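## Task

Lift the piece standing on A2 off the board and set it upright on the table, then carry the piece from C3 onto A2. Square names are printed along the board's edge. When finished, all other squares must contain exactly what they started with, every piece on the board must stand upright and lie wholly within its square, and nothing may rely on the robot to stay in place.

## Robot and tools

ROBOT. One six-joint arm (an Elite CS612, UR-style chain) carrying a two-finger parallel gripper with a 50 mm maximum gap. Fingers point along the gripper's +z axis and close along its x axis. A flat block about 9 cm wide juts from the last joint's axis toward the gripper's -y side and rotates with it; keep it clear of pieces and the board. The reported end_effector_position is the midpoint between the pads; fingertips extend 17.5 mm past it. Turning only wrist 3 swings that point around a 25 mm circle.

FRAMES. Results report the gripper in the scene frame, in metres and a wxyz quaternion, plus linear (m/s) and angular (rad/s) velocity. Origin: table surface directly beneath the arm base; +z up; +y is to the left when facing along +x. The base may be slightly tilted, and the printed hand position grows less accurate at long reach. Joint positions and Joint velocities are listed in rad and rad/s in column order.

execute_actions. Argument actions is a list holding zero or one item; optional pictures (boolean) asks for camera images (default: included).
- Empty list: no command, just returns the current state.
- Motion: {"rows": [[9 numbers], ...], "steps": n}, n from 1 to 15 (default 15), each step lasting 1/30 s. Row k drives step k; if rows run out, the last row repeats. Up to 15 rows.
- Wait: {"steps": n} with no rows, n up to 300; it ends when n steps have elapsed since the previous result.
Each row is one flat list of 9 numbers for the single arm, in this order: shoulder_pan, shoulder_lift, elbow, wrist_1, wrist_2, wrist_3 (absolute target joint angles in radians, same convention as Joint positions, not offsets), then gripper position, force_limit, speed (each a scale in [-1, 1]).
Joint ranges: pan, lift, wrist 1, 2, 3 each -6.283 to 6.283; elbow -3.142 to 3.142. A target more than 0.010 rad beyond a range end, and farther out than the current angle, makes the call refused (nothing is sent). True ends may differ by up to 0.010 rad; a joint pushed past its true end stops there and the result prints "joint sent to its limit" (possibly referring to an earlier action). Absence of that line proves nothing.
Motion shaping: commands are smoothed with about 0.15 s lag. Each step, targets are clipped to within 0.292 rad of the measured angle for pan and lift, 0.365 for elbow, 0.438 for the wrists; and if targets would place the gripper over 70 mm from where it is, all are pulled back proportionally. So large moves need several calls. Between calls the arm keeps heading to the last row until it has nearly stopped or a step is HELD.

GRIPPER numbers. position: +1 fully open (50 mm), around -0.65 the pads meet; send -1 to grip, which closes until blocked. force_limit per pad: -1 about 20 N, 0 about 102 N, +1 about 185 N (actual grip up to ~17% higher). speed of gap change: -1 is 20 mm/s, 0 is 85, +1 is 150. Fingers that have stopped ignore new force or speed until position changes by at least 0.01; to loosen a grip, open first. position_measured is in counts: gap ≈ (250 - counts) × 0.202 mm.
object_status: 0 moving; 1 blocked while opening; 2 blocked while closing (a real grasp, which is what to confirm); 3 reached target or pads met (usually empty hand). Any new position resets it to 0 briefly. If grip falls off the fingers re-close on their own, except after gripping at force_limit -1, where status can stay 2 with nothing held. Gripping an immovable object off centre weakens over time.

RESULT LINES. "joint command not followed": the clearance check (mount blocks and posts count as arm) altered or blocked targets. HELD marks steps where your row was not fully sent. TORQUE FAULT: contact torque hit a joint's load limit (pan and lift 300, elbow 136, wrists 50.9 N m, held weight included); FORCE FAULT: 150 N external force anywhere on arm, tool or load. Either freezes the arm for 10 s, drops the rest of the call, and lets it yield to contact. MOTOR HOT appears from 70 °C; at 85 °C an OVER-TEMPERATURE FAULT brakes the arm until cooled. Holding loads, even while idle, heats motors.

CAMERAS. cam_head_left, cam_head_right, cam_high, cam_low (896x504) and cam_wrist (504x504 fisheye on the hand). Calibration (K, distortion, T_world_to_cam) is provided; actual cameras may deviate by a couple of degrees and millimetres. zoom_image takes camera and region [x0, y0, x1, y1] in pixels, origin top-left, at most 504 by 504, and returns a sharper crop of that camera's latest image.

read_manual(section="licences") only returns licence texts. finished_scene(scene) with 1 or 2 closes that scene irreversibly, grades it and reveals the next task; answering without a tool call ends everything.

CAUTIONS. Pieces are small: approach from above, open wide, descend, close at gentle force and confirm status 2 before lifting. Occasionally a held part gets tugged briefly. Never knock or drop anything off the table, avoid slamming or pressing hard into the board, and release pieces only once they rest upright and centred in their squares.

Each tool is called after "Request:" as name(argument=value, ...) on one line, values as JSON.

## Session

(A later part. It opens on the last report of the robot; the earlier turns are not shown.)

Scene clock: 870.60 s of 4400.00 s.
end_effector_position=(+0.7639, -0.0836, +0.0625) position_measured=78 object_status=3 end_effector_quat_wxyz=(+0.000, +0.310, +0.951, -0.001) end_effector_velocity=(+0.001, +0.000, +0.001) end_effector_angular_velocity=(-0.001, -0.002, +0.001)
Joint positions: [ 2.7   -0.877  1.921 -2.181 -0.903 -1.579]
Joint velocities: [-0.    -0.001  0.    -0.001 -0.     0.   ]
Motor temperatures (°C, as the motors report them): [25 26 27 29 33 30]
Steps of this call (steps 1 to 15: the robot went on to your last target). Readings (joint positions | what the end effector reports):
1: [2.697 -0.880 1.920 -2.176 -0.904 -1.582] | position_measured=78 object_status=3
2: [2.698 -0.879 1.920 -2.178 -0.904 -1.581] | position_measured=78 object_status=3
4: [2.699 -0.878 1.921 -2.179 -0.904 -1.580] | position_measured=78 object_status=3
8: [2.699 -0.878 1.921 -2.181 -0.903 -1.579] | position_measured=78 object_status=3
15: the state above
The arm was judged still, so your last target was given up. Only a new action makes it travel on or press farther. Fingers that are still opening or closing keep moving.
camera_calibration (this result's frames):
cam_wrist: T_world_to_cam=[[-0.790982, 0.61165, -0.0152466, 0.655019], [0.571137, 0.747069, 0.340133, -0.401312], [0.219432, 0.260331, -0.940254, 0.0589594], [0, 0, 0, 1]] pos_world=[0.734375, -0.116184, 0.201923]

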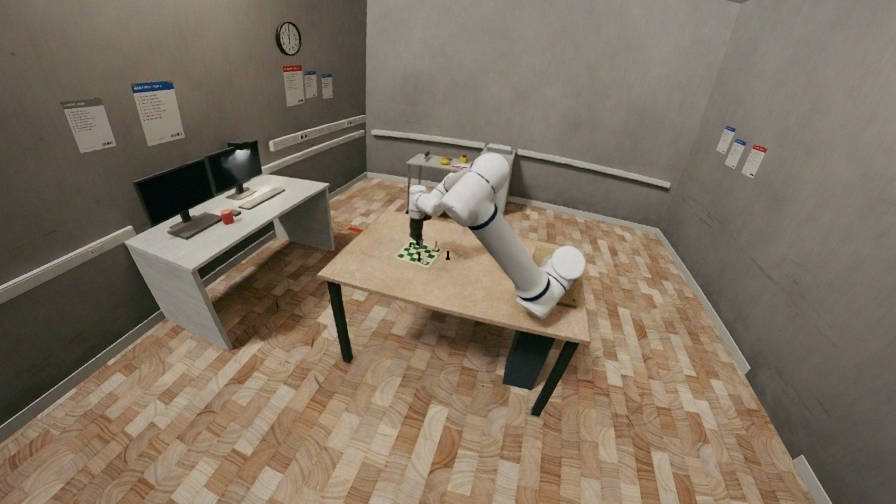

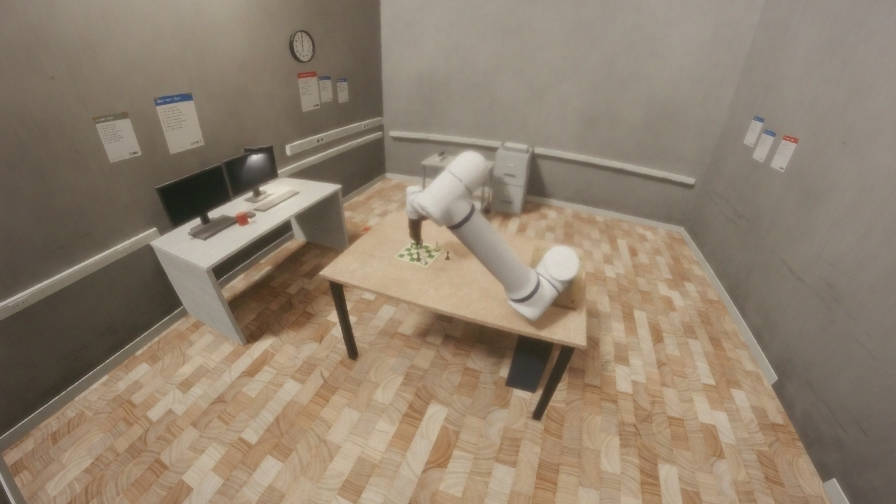

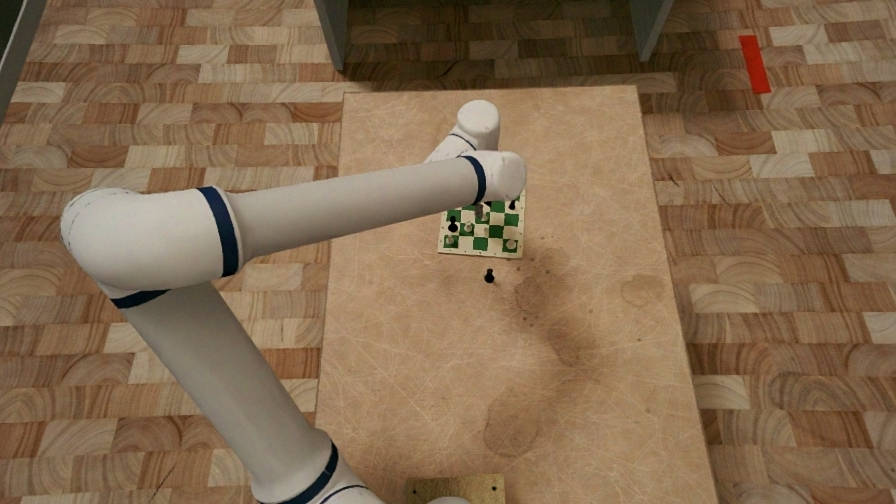

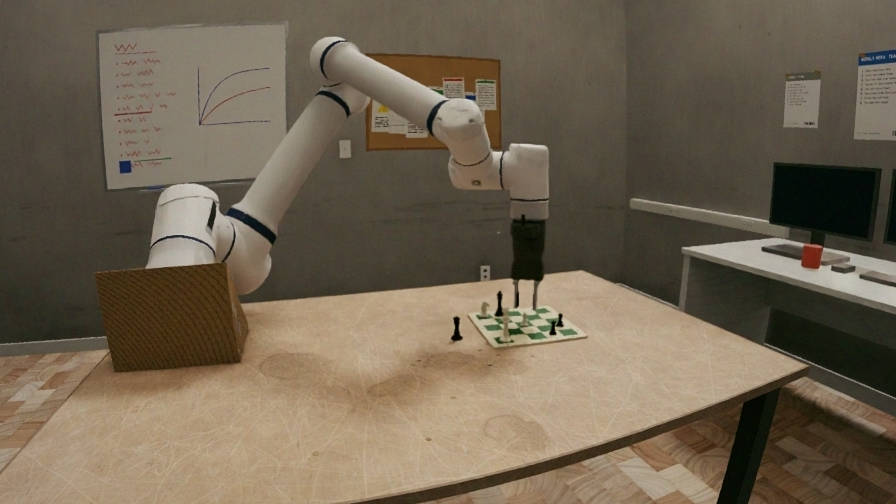

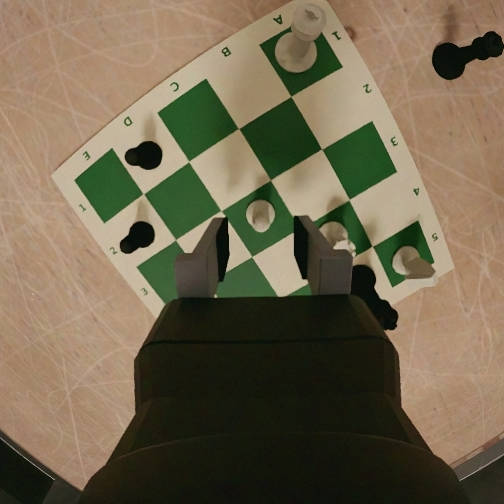

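Request:
execute_actions(actions=[{"rows": [[2.7002,-0.8767,1.9215,-2.1826,-0.9030,-1.5782,0.3,0.3,-0.6],[2.7011,-0.8753,1.9221,-2.1853,-0.9026,-1.5771,0.3,0.3,-0.6],[2.7025,-0.8732,1.9230,-2.1894,-0.9020,-1.5755,0.3,0.3,-0.6],[2.7044,-0.8704,1.9242,-2.1948,-0.9012,-1.5733,0.3,0.3,-0.6],[2.7066,-0.8672,1.9256,-2.2009,-0.9004,-1.5708,0.3,0.3,-0.6],[2.7089,-0.8637,1.9271,-2.2076,-0.8994,-1.5680,0.3,0.3,-0.6],[2.7115,-0.8599,1.9288,-2.2150,-0.8983,-1.5650,0.3,0.3,-0.6],[2.7141,-0.8560,1.9305,-2.2224,-0.8972,-1.5620,0.3,0.3,-0.6],[2.7165,-0.8525,1.9320,-2.2292,-0.8963,-1.5592,0.3,0.3,-0.6],[2.7186,-0.8494,1.9334,-2.2352,-0.8954,-1.5567,0.3,0.3,-0.6],[2.7205,-0.8466,1.9346,-2.2406,-0.8946,-1.5545,0.3,0.3,-0.6],[2.7220,-0.8445,1.9355,-2.2447,-0.8940,-1.5529,0.3,0.3,-0.6],[2.7229,-0.8431,1.9361,-2.2474,-0.8936,-1.5518,0.3,0.3,-0.6],[2.72338,-0.84237,1.93643,-2.24873,-0.89344,-1.55122,0.3,0.3,-0.6]], "steps": 15}], pictures=false)

Request:
execute_actions(actions=[{"steps": 15}])

Request:
zoom_image(camera="cam_wrist", region=[190, 170, 330, 290])

Request:
zoom_image(camera="cam_low", region=[480, 280, 580, 345])

Scene clock: 929.07 s of 4400.00 s.
end_effector_position=(+0.7619, -0.0858, +0.0332) position_measured=107 object_status=3 end_effector_quat_wxyz=(+0.000, +0.310, +0.951, -0.001) end_effector_velocity=(-0.004, -0.003, -0.045) end_effector_angular_velocity=(+0.001, +0.001, -0.001)
Joint positions: [ 2.72  -0.847  1.934 -2.239 -0.895 -1.555]
Joint velocities: [ 0.031  0.047  0.02  -0.088  0.013  0.036]
Motor temperatures (°C, as the motors report them): [25 26 27 29 33 30]
Steps of this call (steps 1 to 90: nothing new was sent; then 54.97 s passed at rest; steps 91 to 105: all 15 steps of this action). Readings (joint positions | what the end effector reports):
91: [2.700 -0.877 1.921 -2.181 -0.903 -1.579] | position_measured=84 object_status=0
92: [2.700 -0.877 1.921 -2.182 -0.903 -1.579] | position_measured=91 object_status=0
94: [2.701 -0.875 1.922 -2.185 -0.903 -1.577] | position_measured=106 object_status=0
98: [2.707 -0.867 1.926 -2.202 -0.900 -1.570] | position_measured=107 object_status=0
105: the state above

Scene clock: 929.57 s of 4400.00 s.
end_effector_position=(+0.7616, -0.0861, +0.0285) position_measured=107 object_status=3 end_effector_quat_wxyz=(+0.000, +0.310, +0.951, -0.001) end_effector_velocity=(-0.000, -0.000, -0.000) end_effector_angular_velocity=(-0.000, +0.000, -0.001)
Joint positions: [ 2.723 -0.842  1.936 -2.249 -0.893 -1.551]
Joint velocities: [-0.     0.001  0.    -0.001 -0.     0.001]
Motor temperatures (°C, as the motors report them): [25 26 27 29 33 30]
Steps of this call (steps 1 to 15: the robot went on to your last target). Readings (joint positions | what the end effector reports):
1: [2.721 -0.846 1.935 -2.242 -0.894 -1.554] | position_measured=107 object_status=3
2: [2.722 -0.845 1.935 -2.244 -0.894 -1.553] | position_measured=107 object_status=3
4: [2.722 -0.844 1.936 -2.246 -0.894 -1.552] | position_measured=107 object_status=3
8: [2.723 -0.843 1.936 -2.248 -0.894 -1.552] | position_measured=107 object_status=3
15: the state above
The arm was judged still, so your last target was given up. Only a new action makes it travel on or press farther. Fingers that are still opening or closing keep moving.
camera_calibration (this result's frames):
cam_wrist: T_world_to_cam=[[-0.790976, 0.611658, -0.0152385, 0.654234], [0.571146, 0.747061, 0.340135, -0.386533], [0.21943, 0.260335, -0.940253, 0.0281446], [0, 0, 0, 1]] pos_world=[0.732074, -0.118731, 0.167906]

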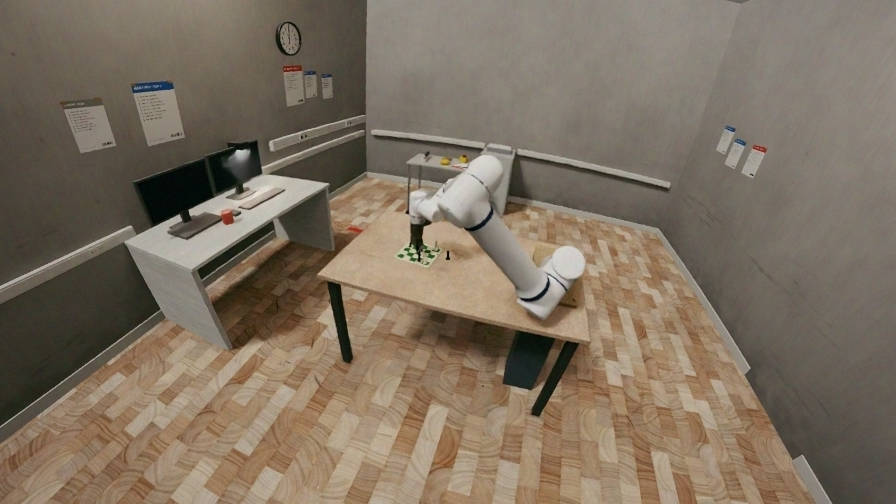

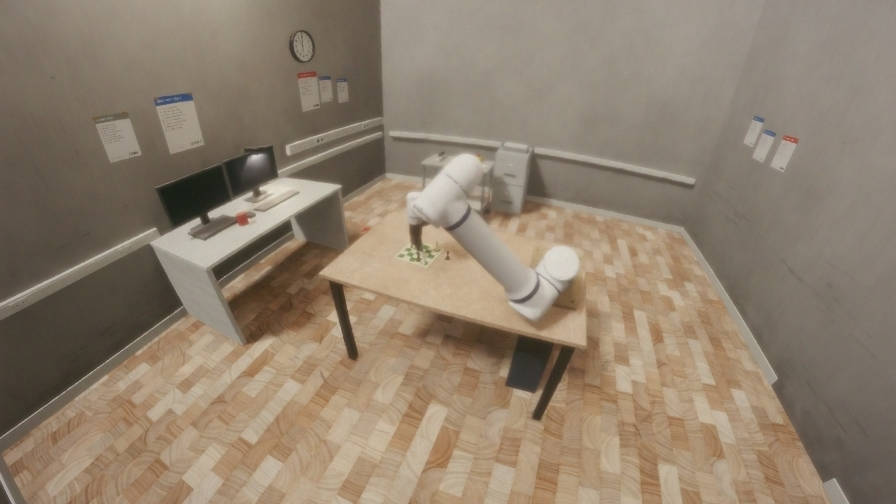

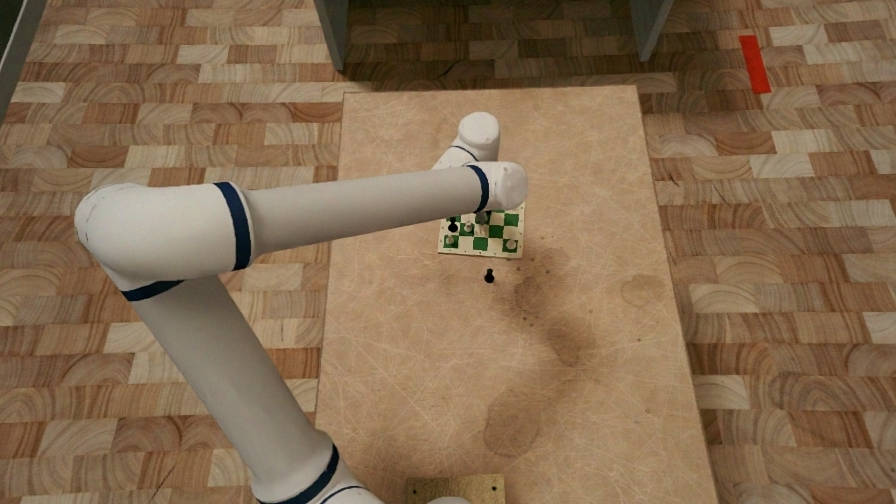

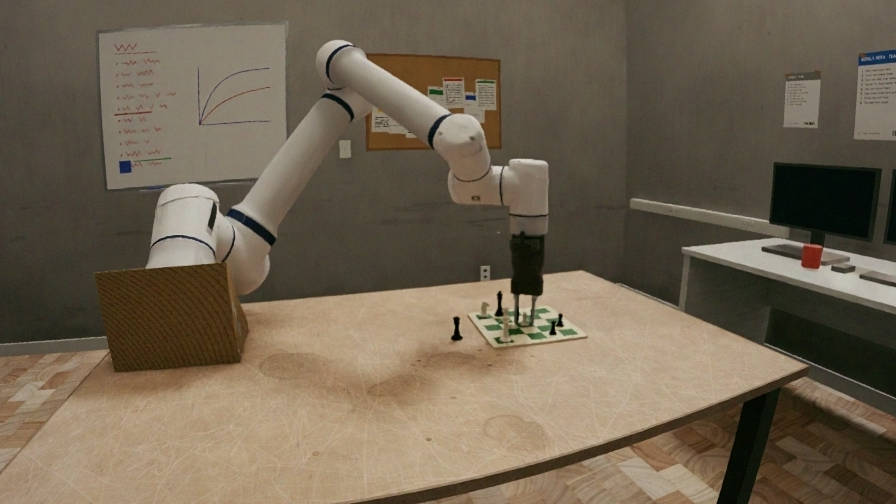

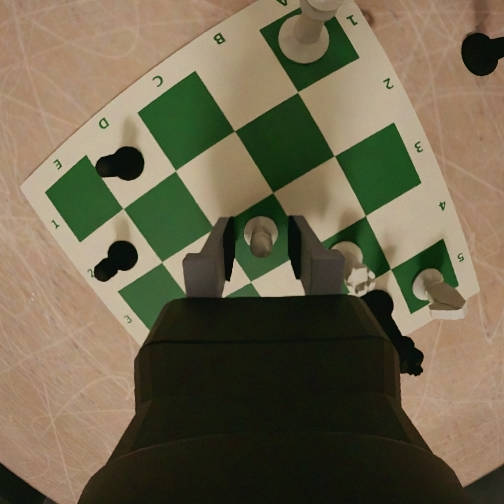

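Region (190, 170, 330, 290) of cam_wrist's 504x504 image, scaled by 3.600, with more detail than that image has; it fills the top 432 rows of this view, and the rest is white.

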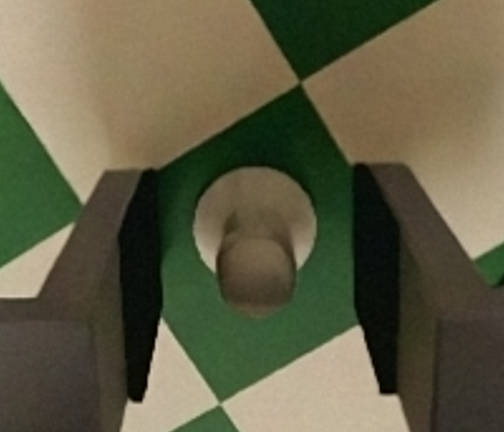

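Region (480, 280, 580, 345) of cam_low's 896x504 image, scaled by 5.040, with more detail than that image has; it fills the top 328 rows of this view, and the rest is white.

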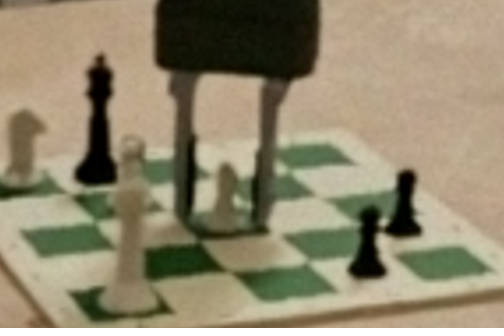

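Request:
execute_actions(actions=[{"rows": [[2.7238,-0.8418,1.9366,-2.2497,-0.8933,-1.5507,0.3,0.3,-0.6],[2.7244,-0.8411,1.9368,-2.2512,-0.8930,-1.5500,0.3,0.3,-0.6],[2.7251,-0.8402,1.9370,-2.2528,-0.8928,-1.5492,0.3,0.3,-0.6],[2.7257,-0.8393,1.9373,-2.2544,-0.8925,-1.5484,0.3,0.3,-0.6],[2.7263,-0.8386,1.9375,-2.2557,-0.8923,-1.5478,0.3,0.3,-0.6],[2.72676,-0.83799,1.93766,-2.25683,-0.89208,-1.54725,0.3,0.3,-0.6]], "steps": 15}], pictures=false)

Request:
execute_actions(actions=[{"rows": [[2.72676,-0.83799,1.93766,-2.25683,-0.89208,-1.54725,0.3,0.3,-0.6],[2.72676,-0.83799,1.93766,-2.25683,-0.89208,-1.54725,0.3,0.3,-0.6],[2.72676,-0.83799,1.93766,-2.25683,-0.89208,-1.54725,-1.0,0.3,-0.7]], "steps": 15}], pictures=false)

Request:
execute_actions(actions=[{"steps": 12}])

Request:
zoom_image(camera="cam_wrist", region=[190, 170, 330, 290])

Request:
zoom_image(camera="cam_low", region=[480, 280, 580, 345])

Scene clock: 1012.37 s of 4400.00 s.
end_effector_position=(+0.7615, -0.0861, +0.0244) position_measured=107 object_status=3 end_effector_quat_wxyz=(+0.000, +0.310, +0.951, -0.001) end_effector_velocity=(+0.000, +0.000, -0.001) end_effector_angular_velocity=(+0.000, -0.001, +0.000)
Joint positions: [ 2.727 -0.838  1.938 -2.257 -0.892 -1.547]
Joint velocities: [ 0.001  0.001  0.    -0.003  0.001  0.001]
Motor temperatures (°C, as the motors report them): [25 26 27 29 33 30]
Steps of this call (steps 1 to 90: nothing new was sent; then 79.30 s passed at rest; steps 91 to 105: all 15 steps of this action). Readings (joint positions | what the end effector reports):
91: [2.723 -0.842 1.936 -2.249 -0.893 -1.551] | position_measured=107 object_status=3
92: [2.724 -0.842 1.936 -2.249 -0.893 -1.551] | position_measured=107 object_status=3
94: [2.724 -0.841 1.937 -2.251 -0.893 -1.550] | position_measured=107 object_status=3
98: [2.726 -0.839 1.937 -2.255 -0.892 -1.548] | position_measured=107 object_status=3
105: the state above

Scene clock: 1012.87 s of 4400.00 s.
end_effector_position=(+0.7616, -0.0862, +0.0244) position_measured=190 object_status=0 end_effector_quat_wxyz=(+0.000, +0.310, +0.951, -0.001) end_effector_velocity=(+0.003, -0.001, +0.005) end_effector_angular_velocity=(-0.002, -0.006, -0.000)
Joint positions: [ 2.727 -0.838  1.938 -2.257 -0.892 -1.547]
Joint velocities: [-0.004 -0.002 -0.003  0.001 -0.     0.001]
Motor temperatures (°C, as the motors report them): [25 26 27 29 33 30]
Steps of this call (steps 1 to 15: all 15 steps of this action). Readings (joint positions | what the end effector reports):
1: [2.727 -0.838 1.938 -2.257 -0.892 -1.547] | position_measured=107 object_status=3
2: [2.727 -0.838 1.938 -2.257 -0.892 -1.547] | position_measured=107 object_status=3
4: [2.727 -0.838 1.938 -2.257 -0.892 -1.547] | position_measured=119 object_status=0
8: [2.727 -0.838 1.938 -2.257 -0.892 -1.547] | position_measured=145 object_status=0
15: the state above

Scene clock: 1013.27 s of 4400.00 s.
end_effector_position=(+0.7617, -0.0861, +0.0246) position_measured=201 object_status=2 end_effector_quat_wxyz=(+0.000, +0.310, +0.951, -0.001) end_effector_velocity=(-0.001, +0.001, -0.001) end_effector_angular_velocity=(+0.001, +0.002, +0.000)
Joint positions: [ 2.727 -0.838  1.938 -2.257 -0.892 -1.547]
Joint velocities: [ 0.001  0.     0.001  0.     0.    -0.   ]
Motor temperatures (°C, as the motors report them): [25 26 27 29 33 30]
Steps of this call (steps 1 to 12: the robot went on to your last target). Readings (joint positions | what the end effector reports):
1: [2.727 -0.838 1.937 -2.257 -0.892 -1.547] | position_measured=196 object_status=0
2: [2.726 -0.838 1.937 -2.257 -0.892 -1.547] | position_measured=201 object_status=0
4: [2.726 -0.838 1.937 -2.257 -0.892 -1.547] | position_measured=201 object_status=0
8: [2.726 -0.838 1.937 -2.257 -0.892 -1.547] | position_measured=201 object_status=2
12: the state above
camera_calibration (this result's frames):
cam_wrist: T_world_to_cam=[[-0.791048, 0.611552, -0.0157076, 0.654389], [0.570904, 0.747207, 0.340221, -0.385078], [0.2198, 0.260164, -0.940214, 0.0241173], [0, 0, 0, 1]] pos_world=[0.732195, -0.118734, 0.163966]

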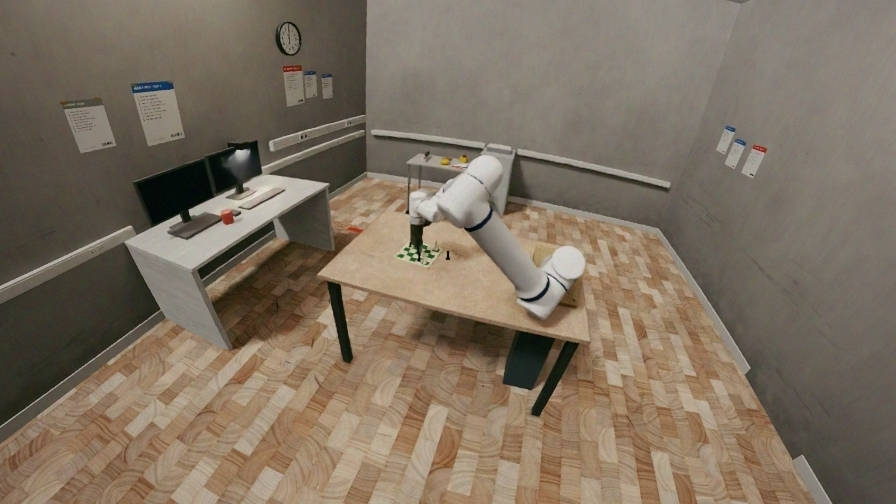

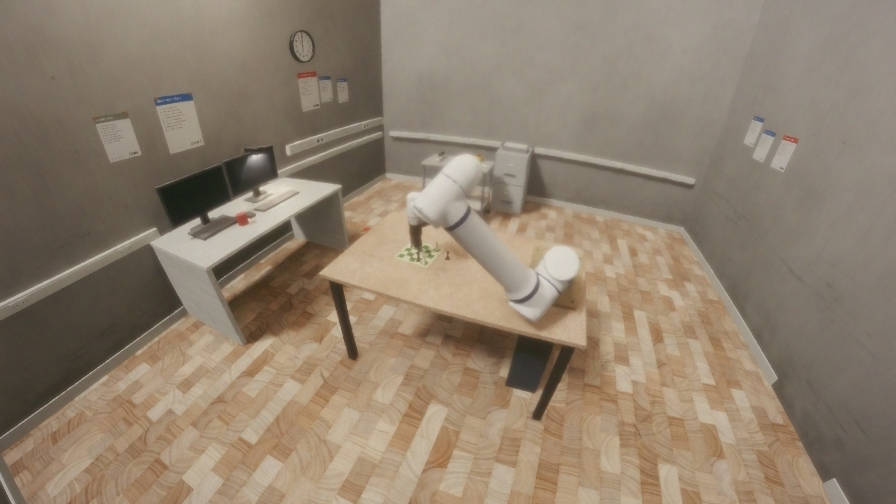

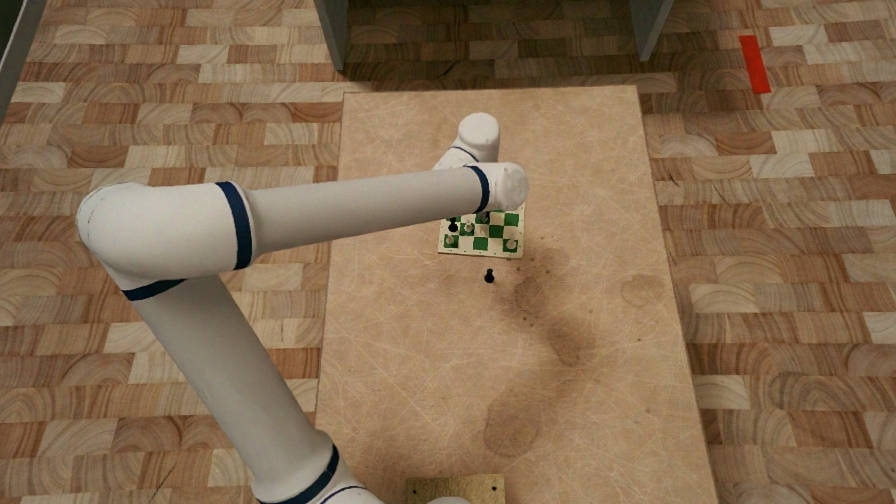

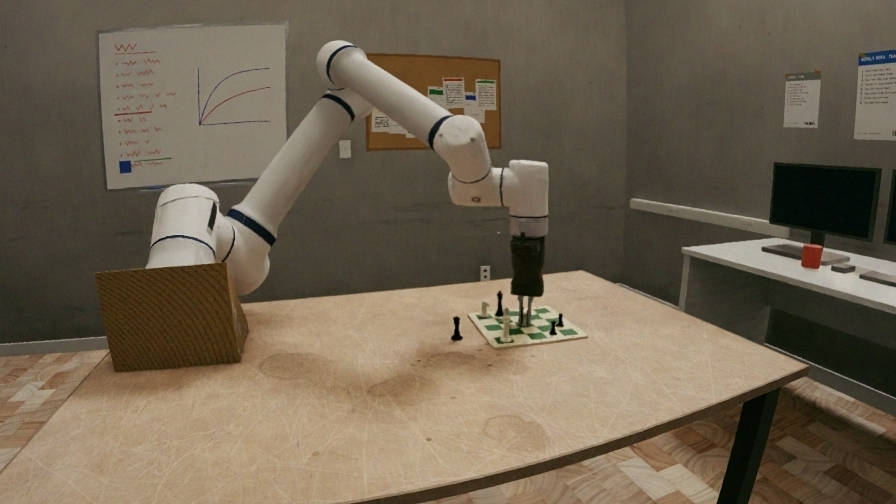

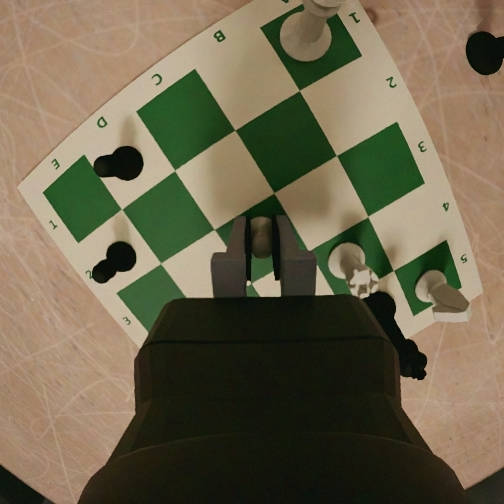

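Region (190, 170, 330, 290) of cam_wrist's 504x504 image, scaled by 3.600, with more detail than that image has; it fills the top 432 rows of this view, and the rest is white.

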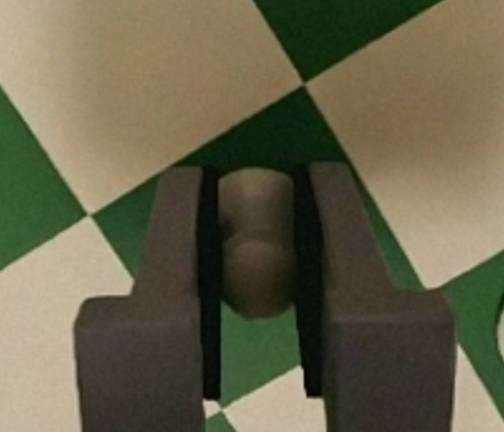

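Region (480, 280, 580, 345) of cam_low's 896x504 image, scaled by 5.040, with more detail than that image has; it fills the top 328 rows of this view, and the rest is white.

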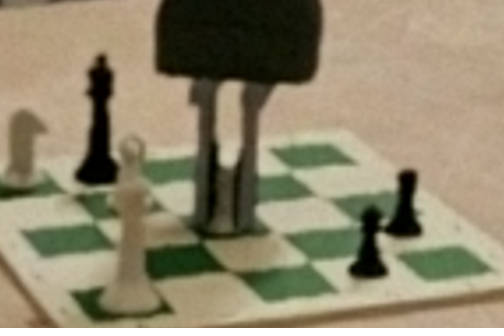

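Request:
execute_actions(actions=[{"rows": [[2.72652,-0.83829,1.93757,-2.25626,-0.89218,-1.54753,-1.0,0.3,-0.7],[2.72586,-0.83914,1.93731,-2.25467,-0.89245,-1.54830,-1.0,0.3,-0.7],[2.72485,-0.84044,1.93691,-2.25223,-0.89286,-1.54949,-1.0,0.3,-0.7],[2.72355,-0.84211,1.93641,-2.24911,-0.89339,-1.55101,-1.0,0.3,-0.7],[2.72204,-0.84404,1.93581,-2.24547,-0.89400,-1.55277,-1.0,0.3,-0.7],[2.72014,-0.84627,1.93565,-2.24169,-0.89478,-1.55500,-1.0,0.3,-0.7],[2.71767,-0.84880,1.93635,-2.23809,-0.89580,-1.55786,-1.0,0.3,-0.7],[2.71476,-0.85154,1.93791,-2.23482,-0.89702,-1.56123,-1.0,0.3,-0.7],[2.71151,-0.85437,1.94027,-2.23202,-0.89839,-1.56499,-1.0,0.3,-0.7],[2.70803,-0.85719,1.94339,-2.22985,-0.89986,-1.56899,-1.0,0.3,-0.7],[2.70440,-0.85990,1.94724,-2.22842,-0.90140,-1.57314,-1.0,0.3,-0.7],[2.70077,-0.86239,1.95176,-2.22790,-0.90296,-1.57731,-1.0,0.3,-0.7],[2.69722,-0.86454,1.95693,-2.22844,-0.90450,-1.58137,-1.0,0.3,-0.7],[2.69386,-0.86624,1.96270,-2.23017,-0.90596,-1.58519,-1.0,0.3,-0.7],[2.69053,-0.86773,1.96894,-2.23261,-0.90741,-1.58897,-1.0,0.3,-0.7]], "steps": 15}], pictures=false)

Request:
execute_actions(actions=[{"rows": [[2.68705,-0.86930,1.97548,-2.23517,-0.90892,-1.59292,-1.0,0.3,-0.7],[2.68344,-0.87091,1.98225,-2.23783,-0.91050,-1.59703,-1.0,0.3,-0.7],[2.67974,-0.87257,1.98920,-2.24054,-0.91211,-1.60123,-1.0,0.3,-0.7],[2.67599,-0.87425,1.99624,-2.24330,-0.91375,-1.60549,-1.0,0.3,-0.7],[2.67221,-0.87595,2.00332,-2.24608,-0.91539,-1.60978,-1.0,0.3,-0.7],[2.66846,-0.87763,2.01036,-2.24884,-0.91703,-1.61404,-1.0,0.3,-0.7],[2.66476,-0.87929,2.01731,-2.25155,-0.91864,-1.61824,-1.0,0.3,-0.7],[2.66115,-0.88090,2.02408,-2.25421,-0.92022,-1.62235,-1.0,0.3,-0.7],[2.65767,-0.88247,2.03062,-2.25677,-0.92173,-1.62630,-1.0,0.3,-0.7],[2.65435,-0.88396,2.03686,-2.25921,-0.92318,-1.63008,-1.0,0.3,-0.7],[2.65122,-0.88536,2.04272,-2.26151,-0.92455,-1.63363,-1.0,0.3,-0.7],[2.64833,-0.88665,2.04815,-2.26364,-0.92581,-1.63692,-1.0,0.3,-0.7],[2.64571,-0.88783,2.05307,-2.26556,-0.92695,-1.63990,-1.0,0.3,-0.7],[2.64355,-0.88865,2.05748,-2.26767,-0.92789,-1.64235,-1.0,0.3,-0.7],[2.64203,-0.88891,2.06138,-2.27024,-0.92854,-1.64408,-1.0,0.3,-0.7]], "steps": 15}], pictures=false)

Request:
execute_actions(actions=[{"rows": [[2.64115,-0.88863,2.06467,-2.27317,-0.92891,-1.64509,-1.0,0.3,-0.7],[2.64090,-0.88787,2.06727,-2.27632,-0.92901,-1.64540,-1.0,0.3,-0.7],[2.64127,-0.88668,2.06909,-2.27958,-0.92882,-1.64499,-1.0,0.3,-0.7],[2.64228,-0.88507,2.07006,-2.28283,-0.92836,-1.64388,-1.0,0.3,-0.7],[2.64363,-0.88321,2.07060,-2.28612,-0.92775,-1.64237,-1.0,0.3,-0.7],[2.64505,-0.88127,2.07115,-2.28957,-0.92711,-1.64079,-1.0,0.3,-0.7],[2.64648,-0.87930,2.07172,-2.29306,-0.92645,-1.63920,-1.0,0.3,-0.7],[2.64790,-0.87736,2.07227,-2.29651,-0.92581,-1.63762,-1.0,0.3,-0.7],[2.64925,-0.87550,2.07281,-2.29981,-0.92520,-1.63611,-1.0,0.3,-0.7],[2.65051,-0.87378,2.07330,-2.30286,-0.92463,-1.63471,-1.0,0.3,-0.7],[2.65162,-0.87225,2.07374,-2.30558,-0.92412,-1.63346,-1.0,0.3,-0.7],[2.65256,-0.87096,2.07411,-2.30786,-0.92370,-1.63242,-1.0,0.3,-0.7],[2.65328,-0.86997,2.07439,-2.30961,-0.92337,-1.63161,-1.0,0.3,-0.7],[2.65374,-0.86934,2.07458,-2.31073,-0.92316,-1.63110,-1.0,0.3,-0.7],[2.65390,-0.86912,2.07464,-2.31113,-0.92309,-1.63092,-1.0,0.3,-0.7]], "steps": 15}], pictures=false)

Request:
execute_actions(actions=[{"steps": 15}])

Request:
zoom_image(camera="cam_wrist", region=[170, 140, 350, 300])

Request:
zoom_image(camera="cam_low", region=[450, 280, 560, 350])

Scene clock: 1098.50 s of 4400.00 s.
end_effector_position=(+0.7499, -0.0909, +0.0419) position_measured=208 object_status=2 end_effector_quat_wxyz=(+0.000, +0.310, +0.951, -0.001) end_effector_velocity=(-0.081, -0.032, +0.029) end_effector_angular_velocity=(+0.000, +0.001, -0.005)
Joint positions: [ 2.702 -0.861  1.953 -2.231 -0.903 -1.576]
Joint velocities: [-0.098 -0.062  0.133  0.    -0.041 -0.11 ]
Motor temperatures (°C, as the motors report them): [25 26 27 29 33 30]
Steps of this call (steps 1 to 15: the robot went on to your last target; steps 16 to 90: nothing new was sent; then 81.73 s passed at rest; steps 91 to 105: all 15 steps of this action). Readings (joint positions | what the end effector reports):
91: [2.727 -0.838 1.938 -2.257 -0.892 -1.547] | position_measured=201 object_status=2
92: [2.727 -0.838 1.938 -2.257 -0.892 -1.547] | position_measured=201 object_status=2
94: [2.726 -0.839 1.938 -2.255 -0.892 -1.548] | position_measured=201 object_status=2
98: [2.722 -0.844 1.937 -2.244 -0.894 -1.554] | position_measured=206 object_status=0
105: the state above

Scene clock: 1099.00 s of 4400.00 s.
end_effector_position=(+0.6976, -0.1086, +0.0447) position_measured=208 object_status=2 end_effector_quat_wxyz=(+0.000, +0.310, +0.951, -0.001) end_effector_velocity=(-0.085, -0.024, -0.005) end_effector_angular_velocity=(+0.001, -0.001, +0.000)
Joint positions: [ 2.651 -0.886  2.044 -2.262 -0.925 -1.634]
Joint velocities: [-0.077 -0.032  0.151 -0.067 -0.033 -0.086]
Motor temperatures (°C, as the motors report them): [25 26 27 29 33 30]
Steps of this call (steps 1 to 15: all 15 steps of this action). Readings (joint positions | what the end effector reports):
1: [2.699 -0.863 1.958 -2.232 -0.904 -1.580] | position_measured=208 object_status=2
2: [2.695 -0.865 1.963 -2.233 -0.905 -1.584] | position_measured=208 object_status=2
4: [2.688 -0.868 1.975 -2.236 -0.908 -1.592] | position_measured=208 object_status=2
8: [2.674 -0.875 2.001 -2.246 -0.915 -1.608] | position_measured=208 object_status=2
15: the state above

Scene clock: 1099.50 s of 4400.00 s.
end_effector_position=(+0.6839, -0.1123, +0.0281) position_measured=208 object_status=2 end_effector_quat_wxyz=(+0.000, +0.310, +0.951, -0.001) end_effector_velocity=(+0.001, -0.001, -0.022) end_effector_angular_velocity=(-0.005, -0.006, +0.003)
Joint positions: [ 2.652 -0.872  2.073 -2.305 -0.924 -1.633]
Joint velocities: [ 0.018  0.027  0.008 -0.056  0.008  0.023]
Motor temperatures (°C, as the motors report them): [25 26 27 29 33 30]
Steps of this call (steps 1 to 15: all 15 steps of this action). Readings (joint positions | what the end effector reports):
1: [2.648 -0.886 2.049 -2.265 -0.926 -1.637] | position_measured=208 object_status=2
2: [2.646 -0.887 2.053 -2.267 -0.927 -1.639] | position_measured=208 object_status=2
4: [2.644 -0.887 2.061 -2.273 -0.928 -1.642] | position_measured=208 object_status=2
8: [2.645 -0.883 2.068 -2.285 -0.928 -1.641] | position_measured=208 object_status=2
15: the state above

Scene clock: 1109.83 s of 4400.00 s.
end_effector_position=(+0.6854, -0.1132, +0.0279) position_measured=208 object_status=2 end_effector_quat_wxyz=(+0.002, +0.310, +0.951, -0.001) end_effector_velocity=(+0.000, +0.000, +0.000) end_effector_angular_velocity=(-0.001, -0.000, +0.001)
Joint positions: [ 2.652 -0.871  2.072 -2.311 -0.924 -1.631]
Joint velocities: [ 0.    -0.001  0.    -0.    -0.     0.   ]
Motor temperatures (°C, as the motors report them): [25 26 27 29 33 30]
FORCE FAULT: contact force on the arm reached its limit, and the arm stopped for 10 seconds. The contact can be on any part of the arm, not only on its tool. The arm's remaining commands of this call were not run. The arm holds still and accepts commands again. Move the arm away from the contact; if what it grips holds it there, let go first. Pushing or pulling that hard again can fault the arm again.
The stop began at step 10 of this call (marked STOPPED below). From that step on the arm followed nothing that you had sent. Nothing is kept back now, and the robot has no last target.
Steps of this call (steps 1 to 9: the robot went on to your last target; steps 10 to 310: the stop). Readings (joint positions | what the end effector reports):
1: [2.652 -0.872 2.073 -2.307 -0.924 -1.633] | position_measured=208 object_status=2
2: [2.652 -0.871 2.074 -2.308 -0.924 -1.632] | position_measured=208 object_status=2
4: [2.653 -0.870 2.074 -2.310 -0.924 -1.632] | position_measured=208 object_status=2
8: [2.653 -0.870 2.074 -2.311 -0.923 -1.631] | position_measured=208 object_status=2
10: [2.653 -0.870 2.073 -2.311 -0.924 -1.631] | position_measured=208 object_status=2 STOPPED
310: the state above
camera_calibration (this result's frames):
cam_wrist: T_world_to_cam=[[-0.791461, 0.610931, -0.018777, 0.610887], [0.569558, 0.748313, 0.340045, -0.321387], [0.221795, 0.258438, -0.940222, 0.049433], [0, 0, 0, 1]] pos_world=[0.655578, -0.145487, 0.167235]

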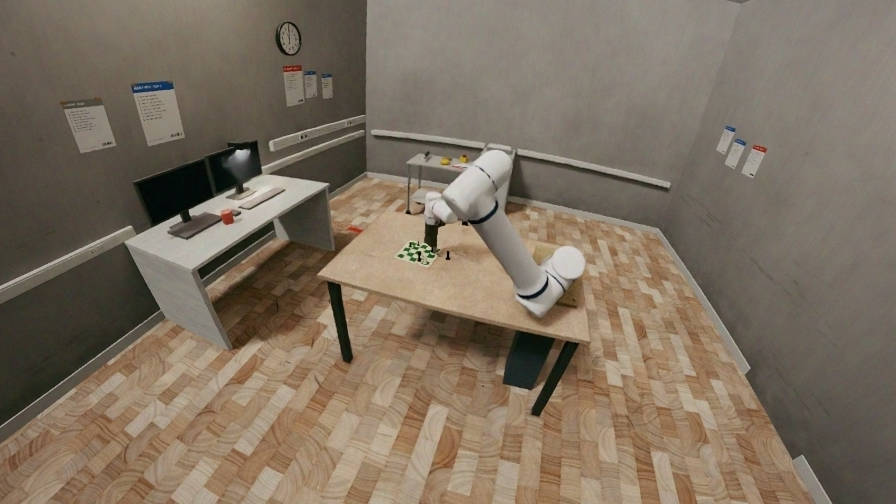

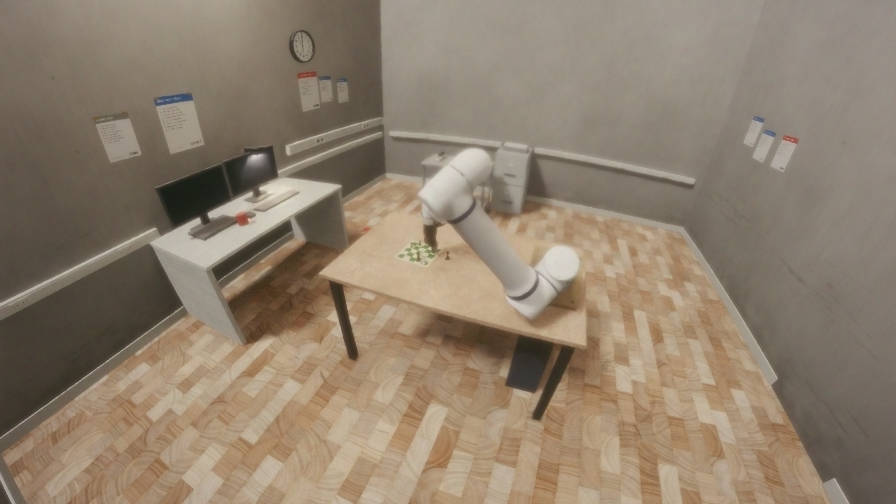

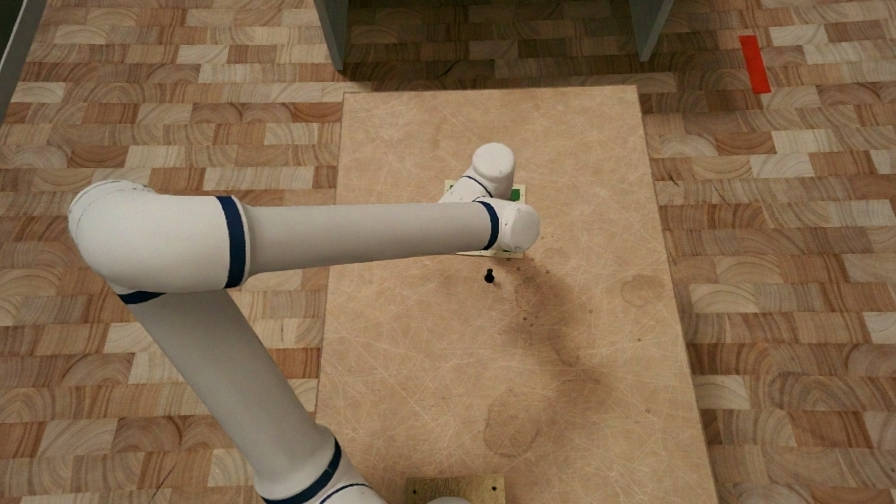

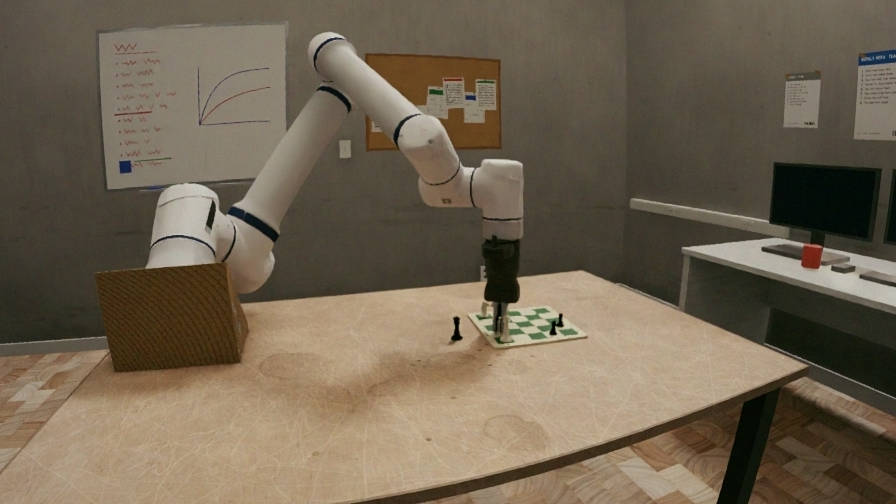

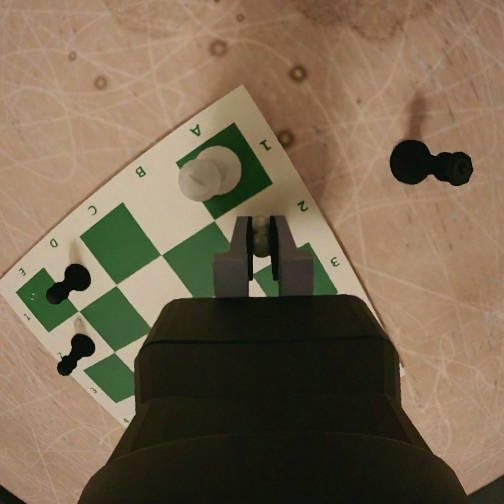

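Region (170, 140, 350, 300) of cam_wrist's 504x504 image, scaled by 2.800, with more detail than that image has.

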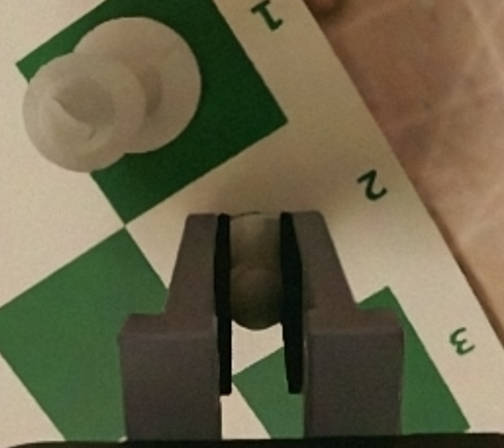

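Region (450, 280, 560, 350) of cam_low's 896x504 image, scaled by 4.582, with more detail than that image has; it fills the top 321 rows of this view, and the rest is white.

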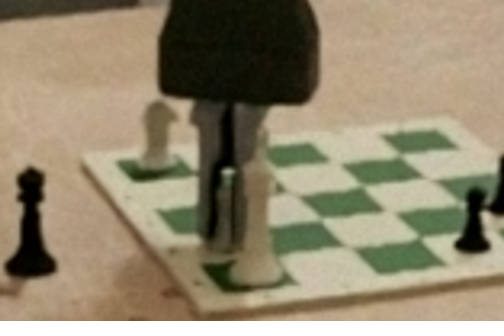

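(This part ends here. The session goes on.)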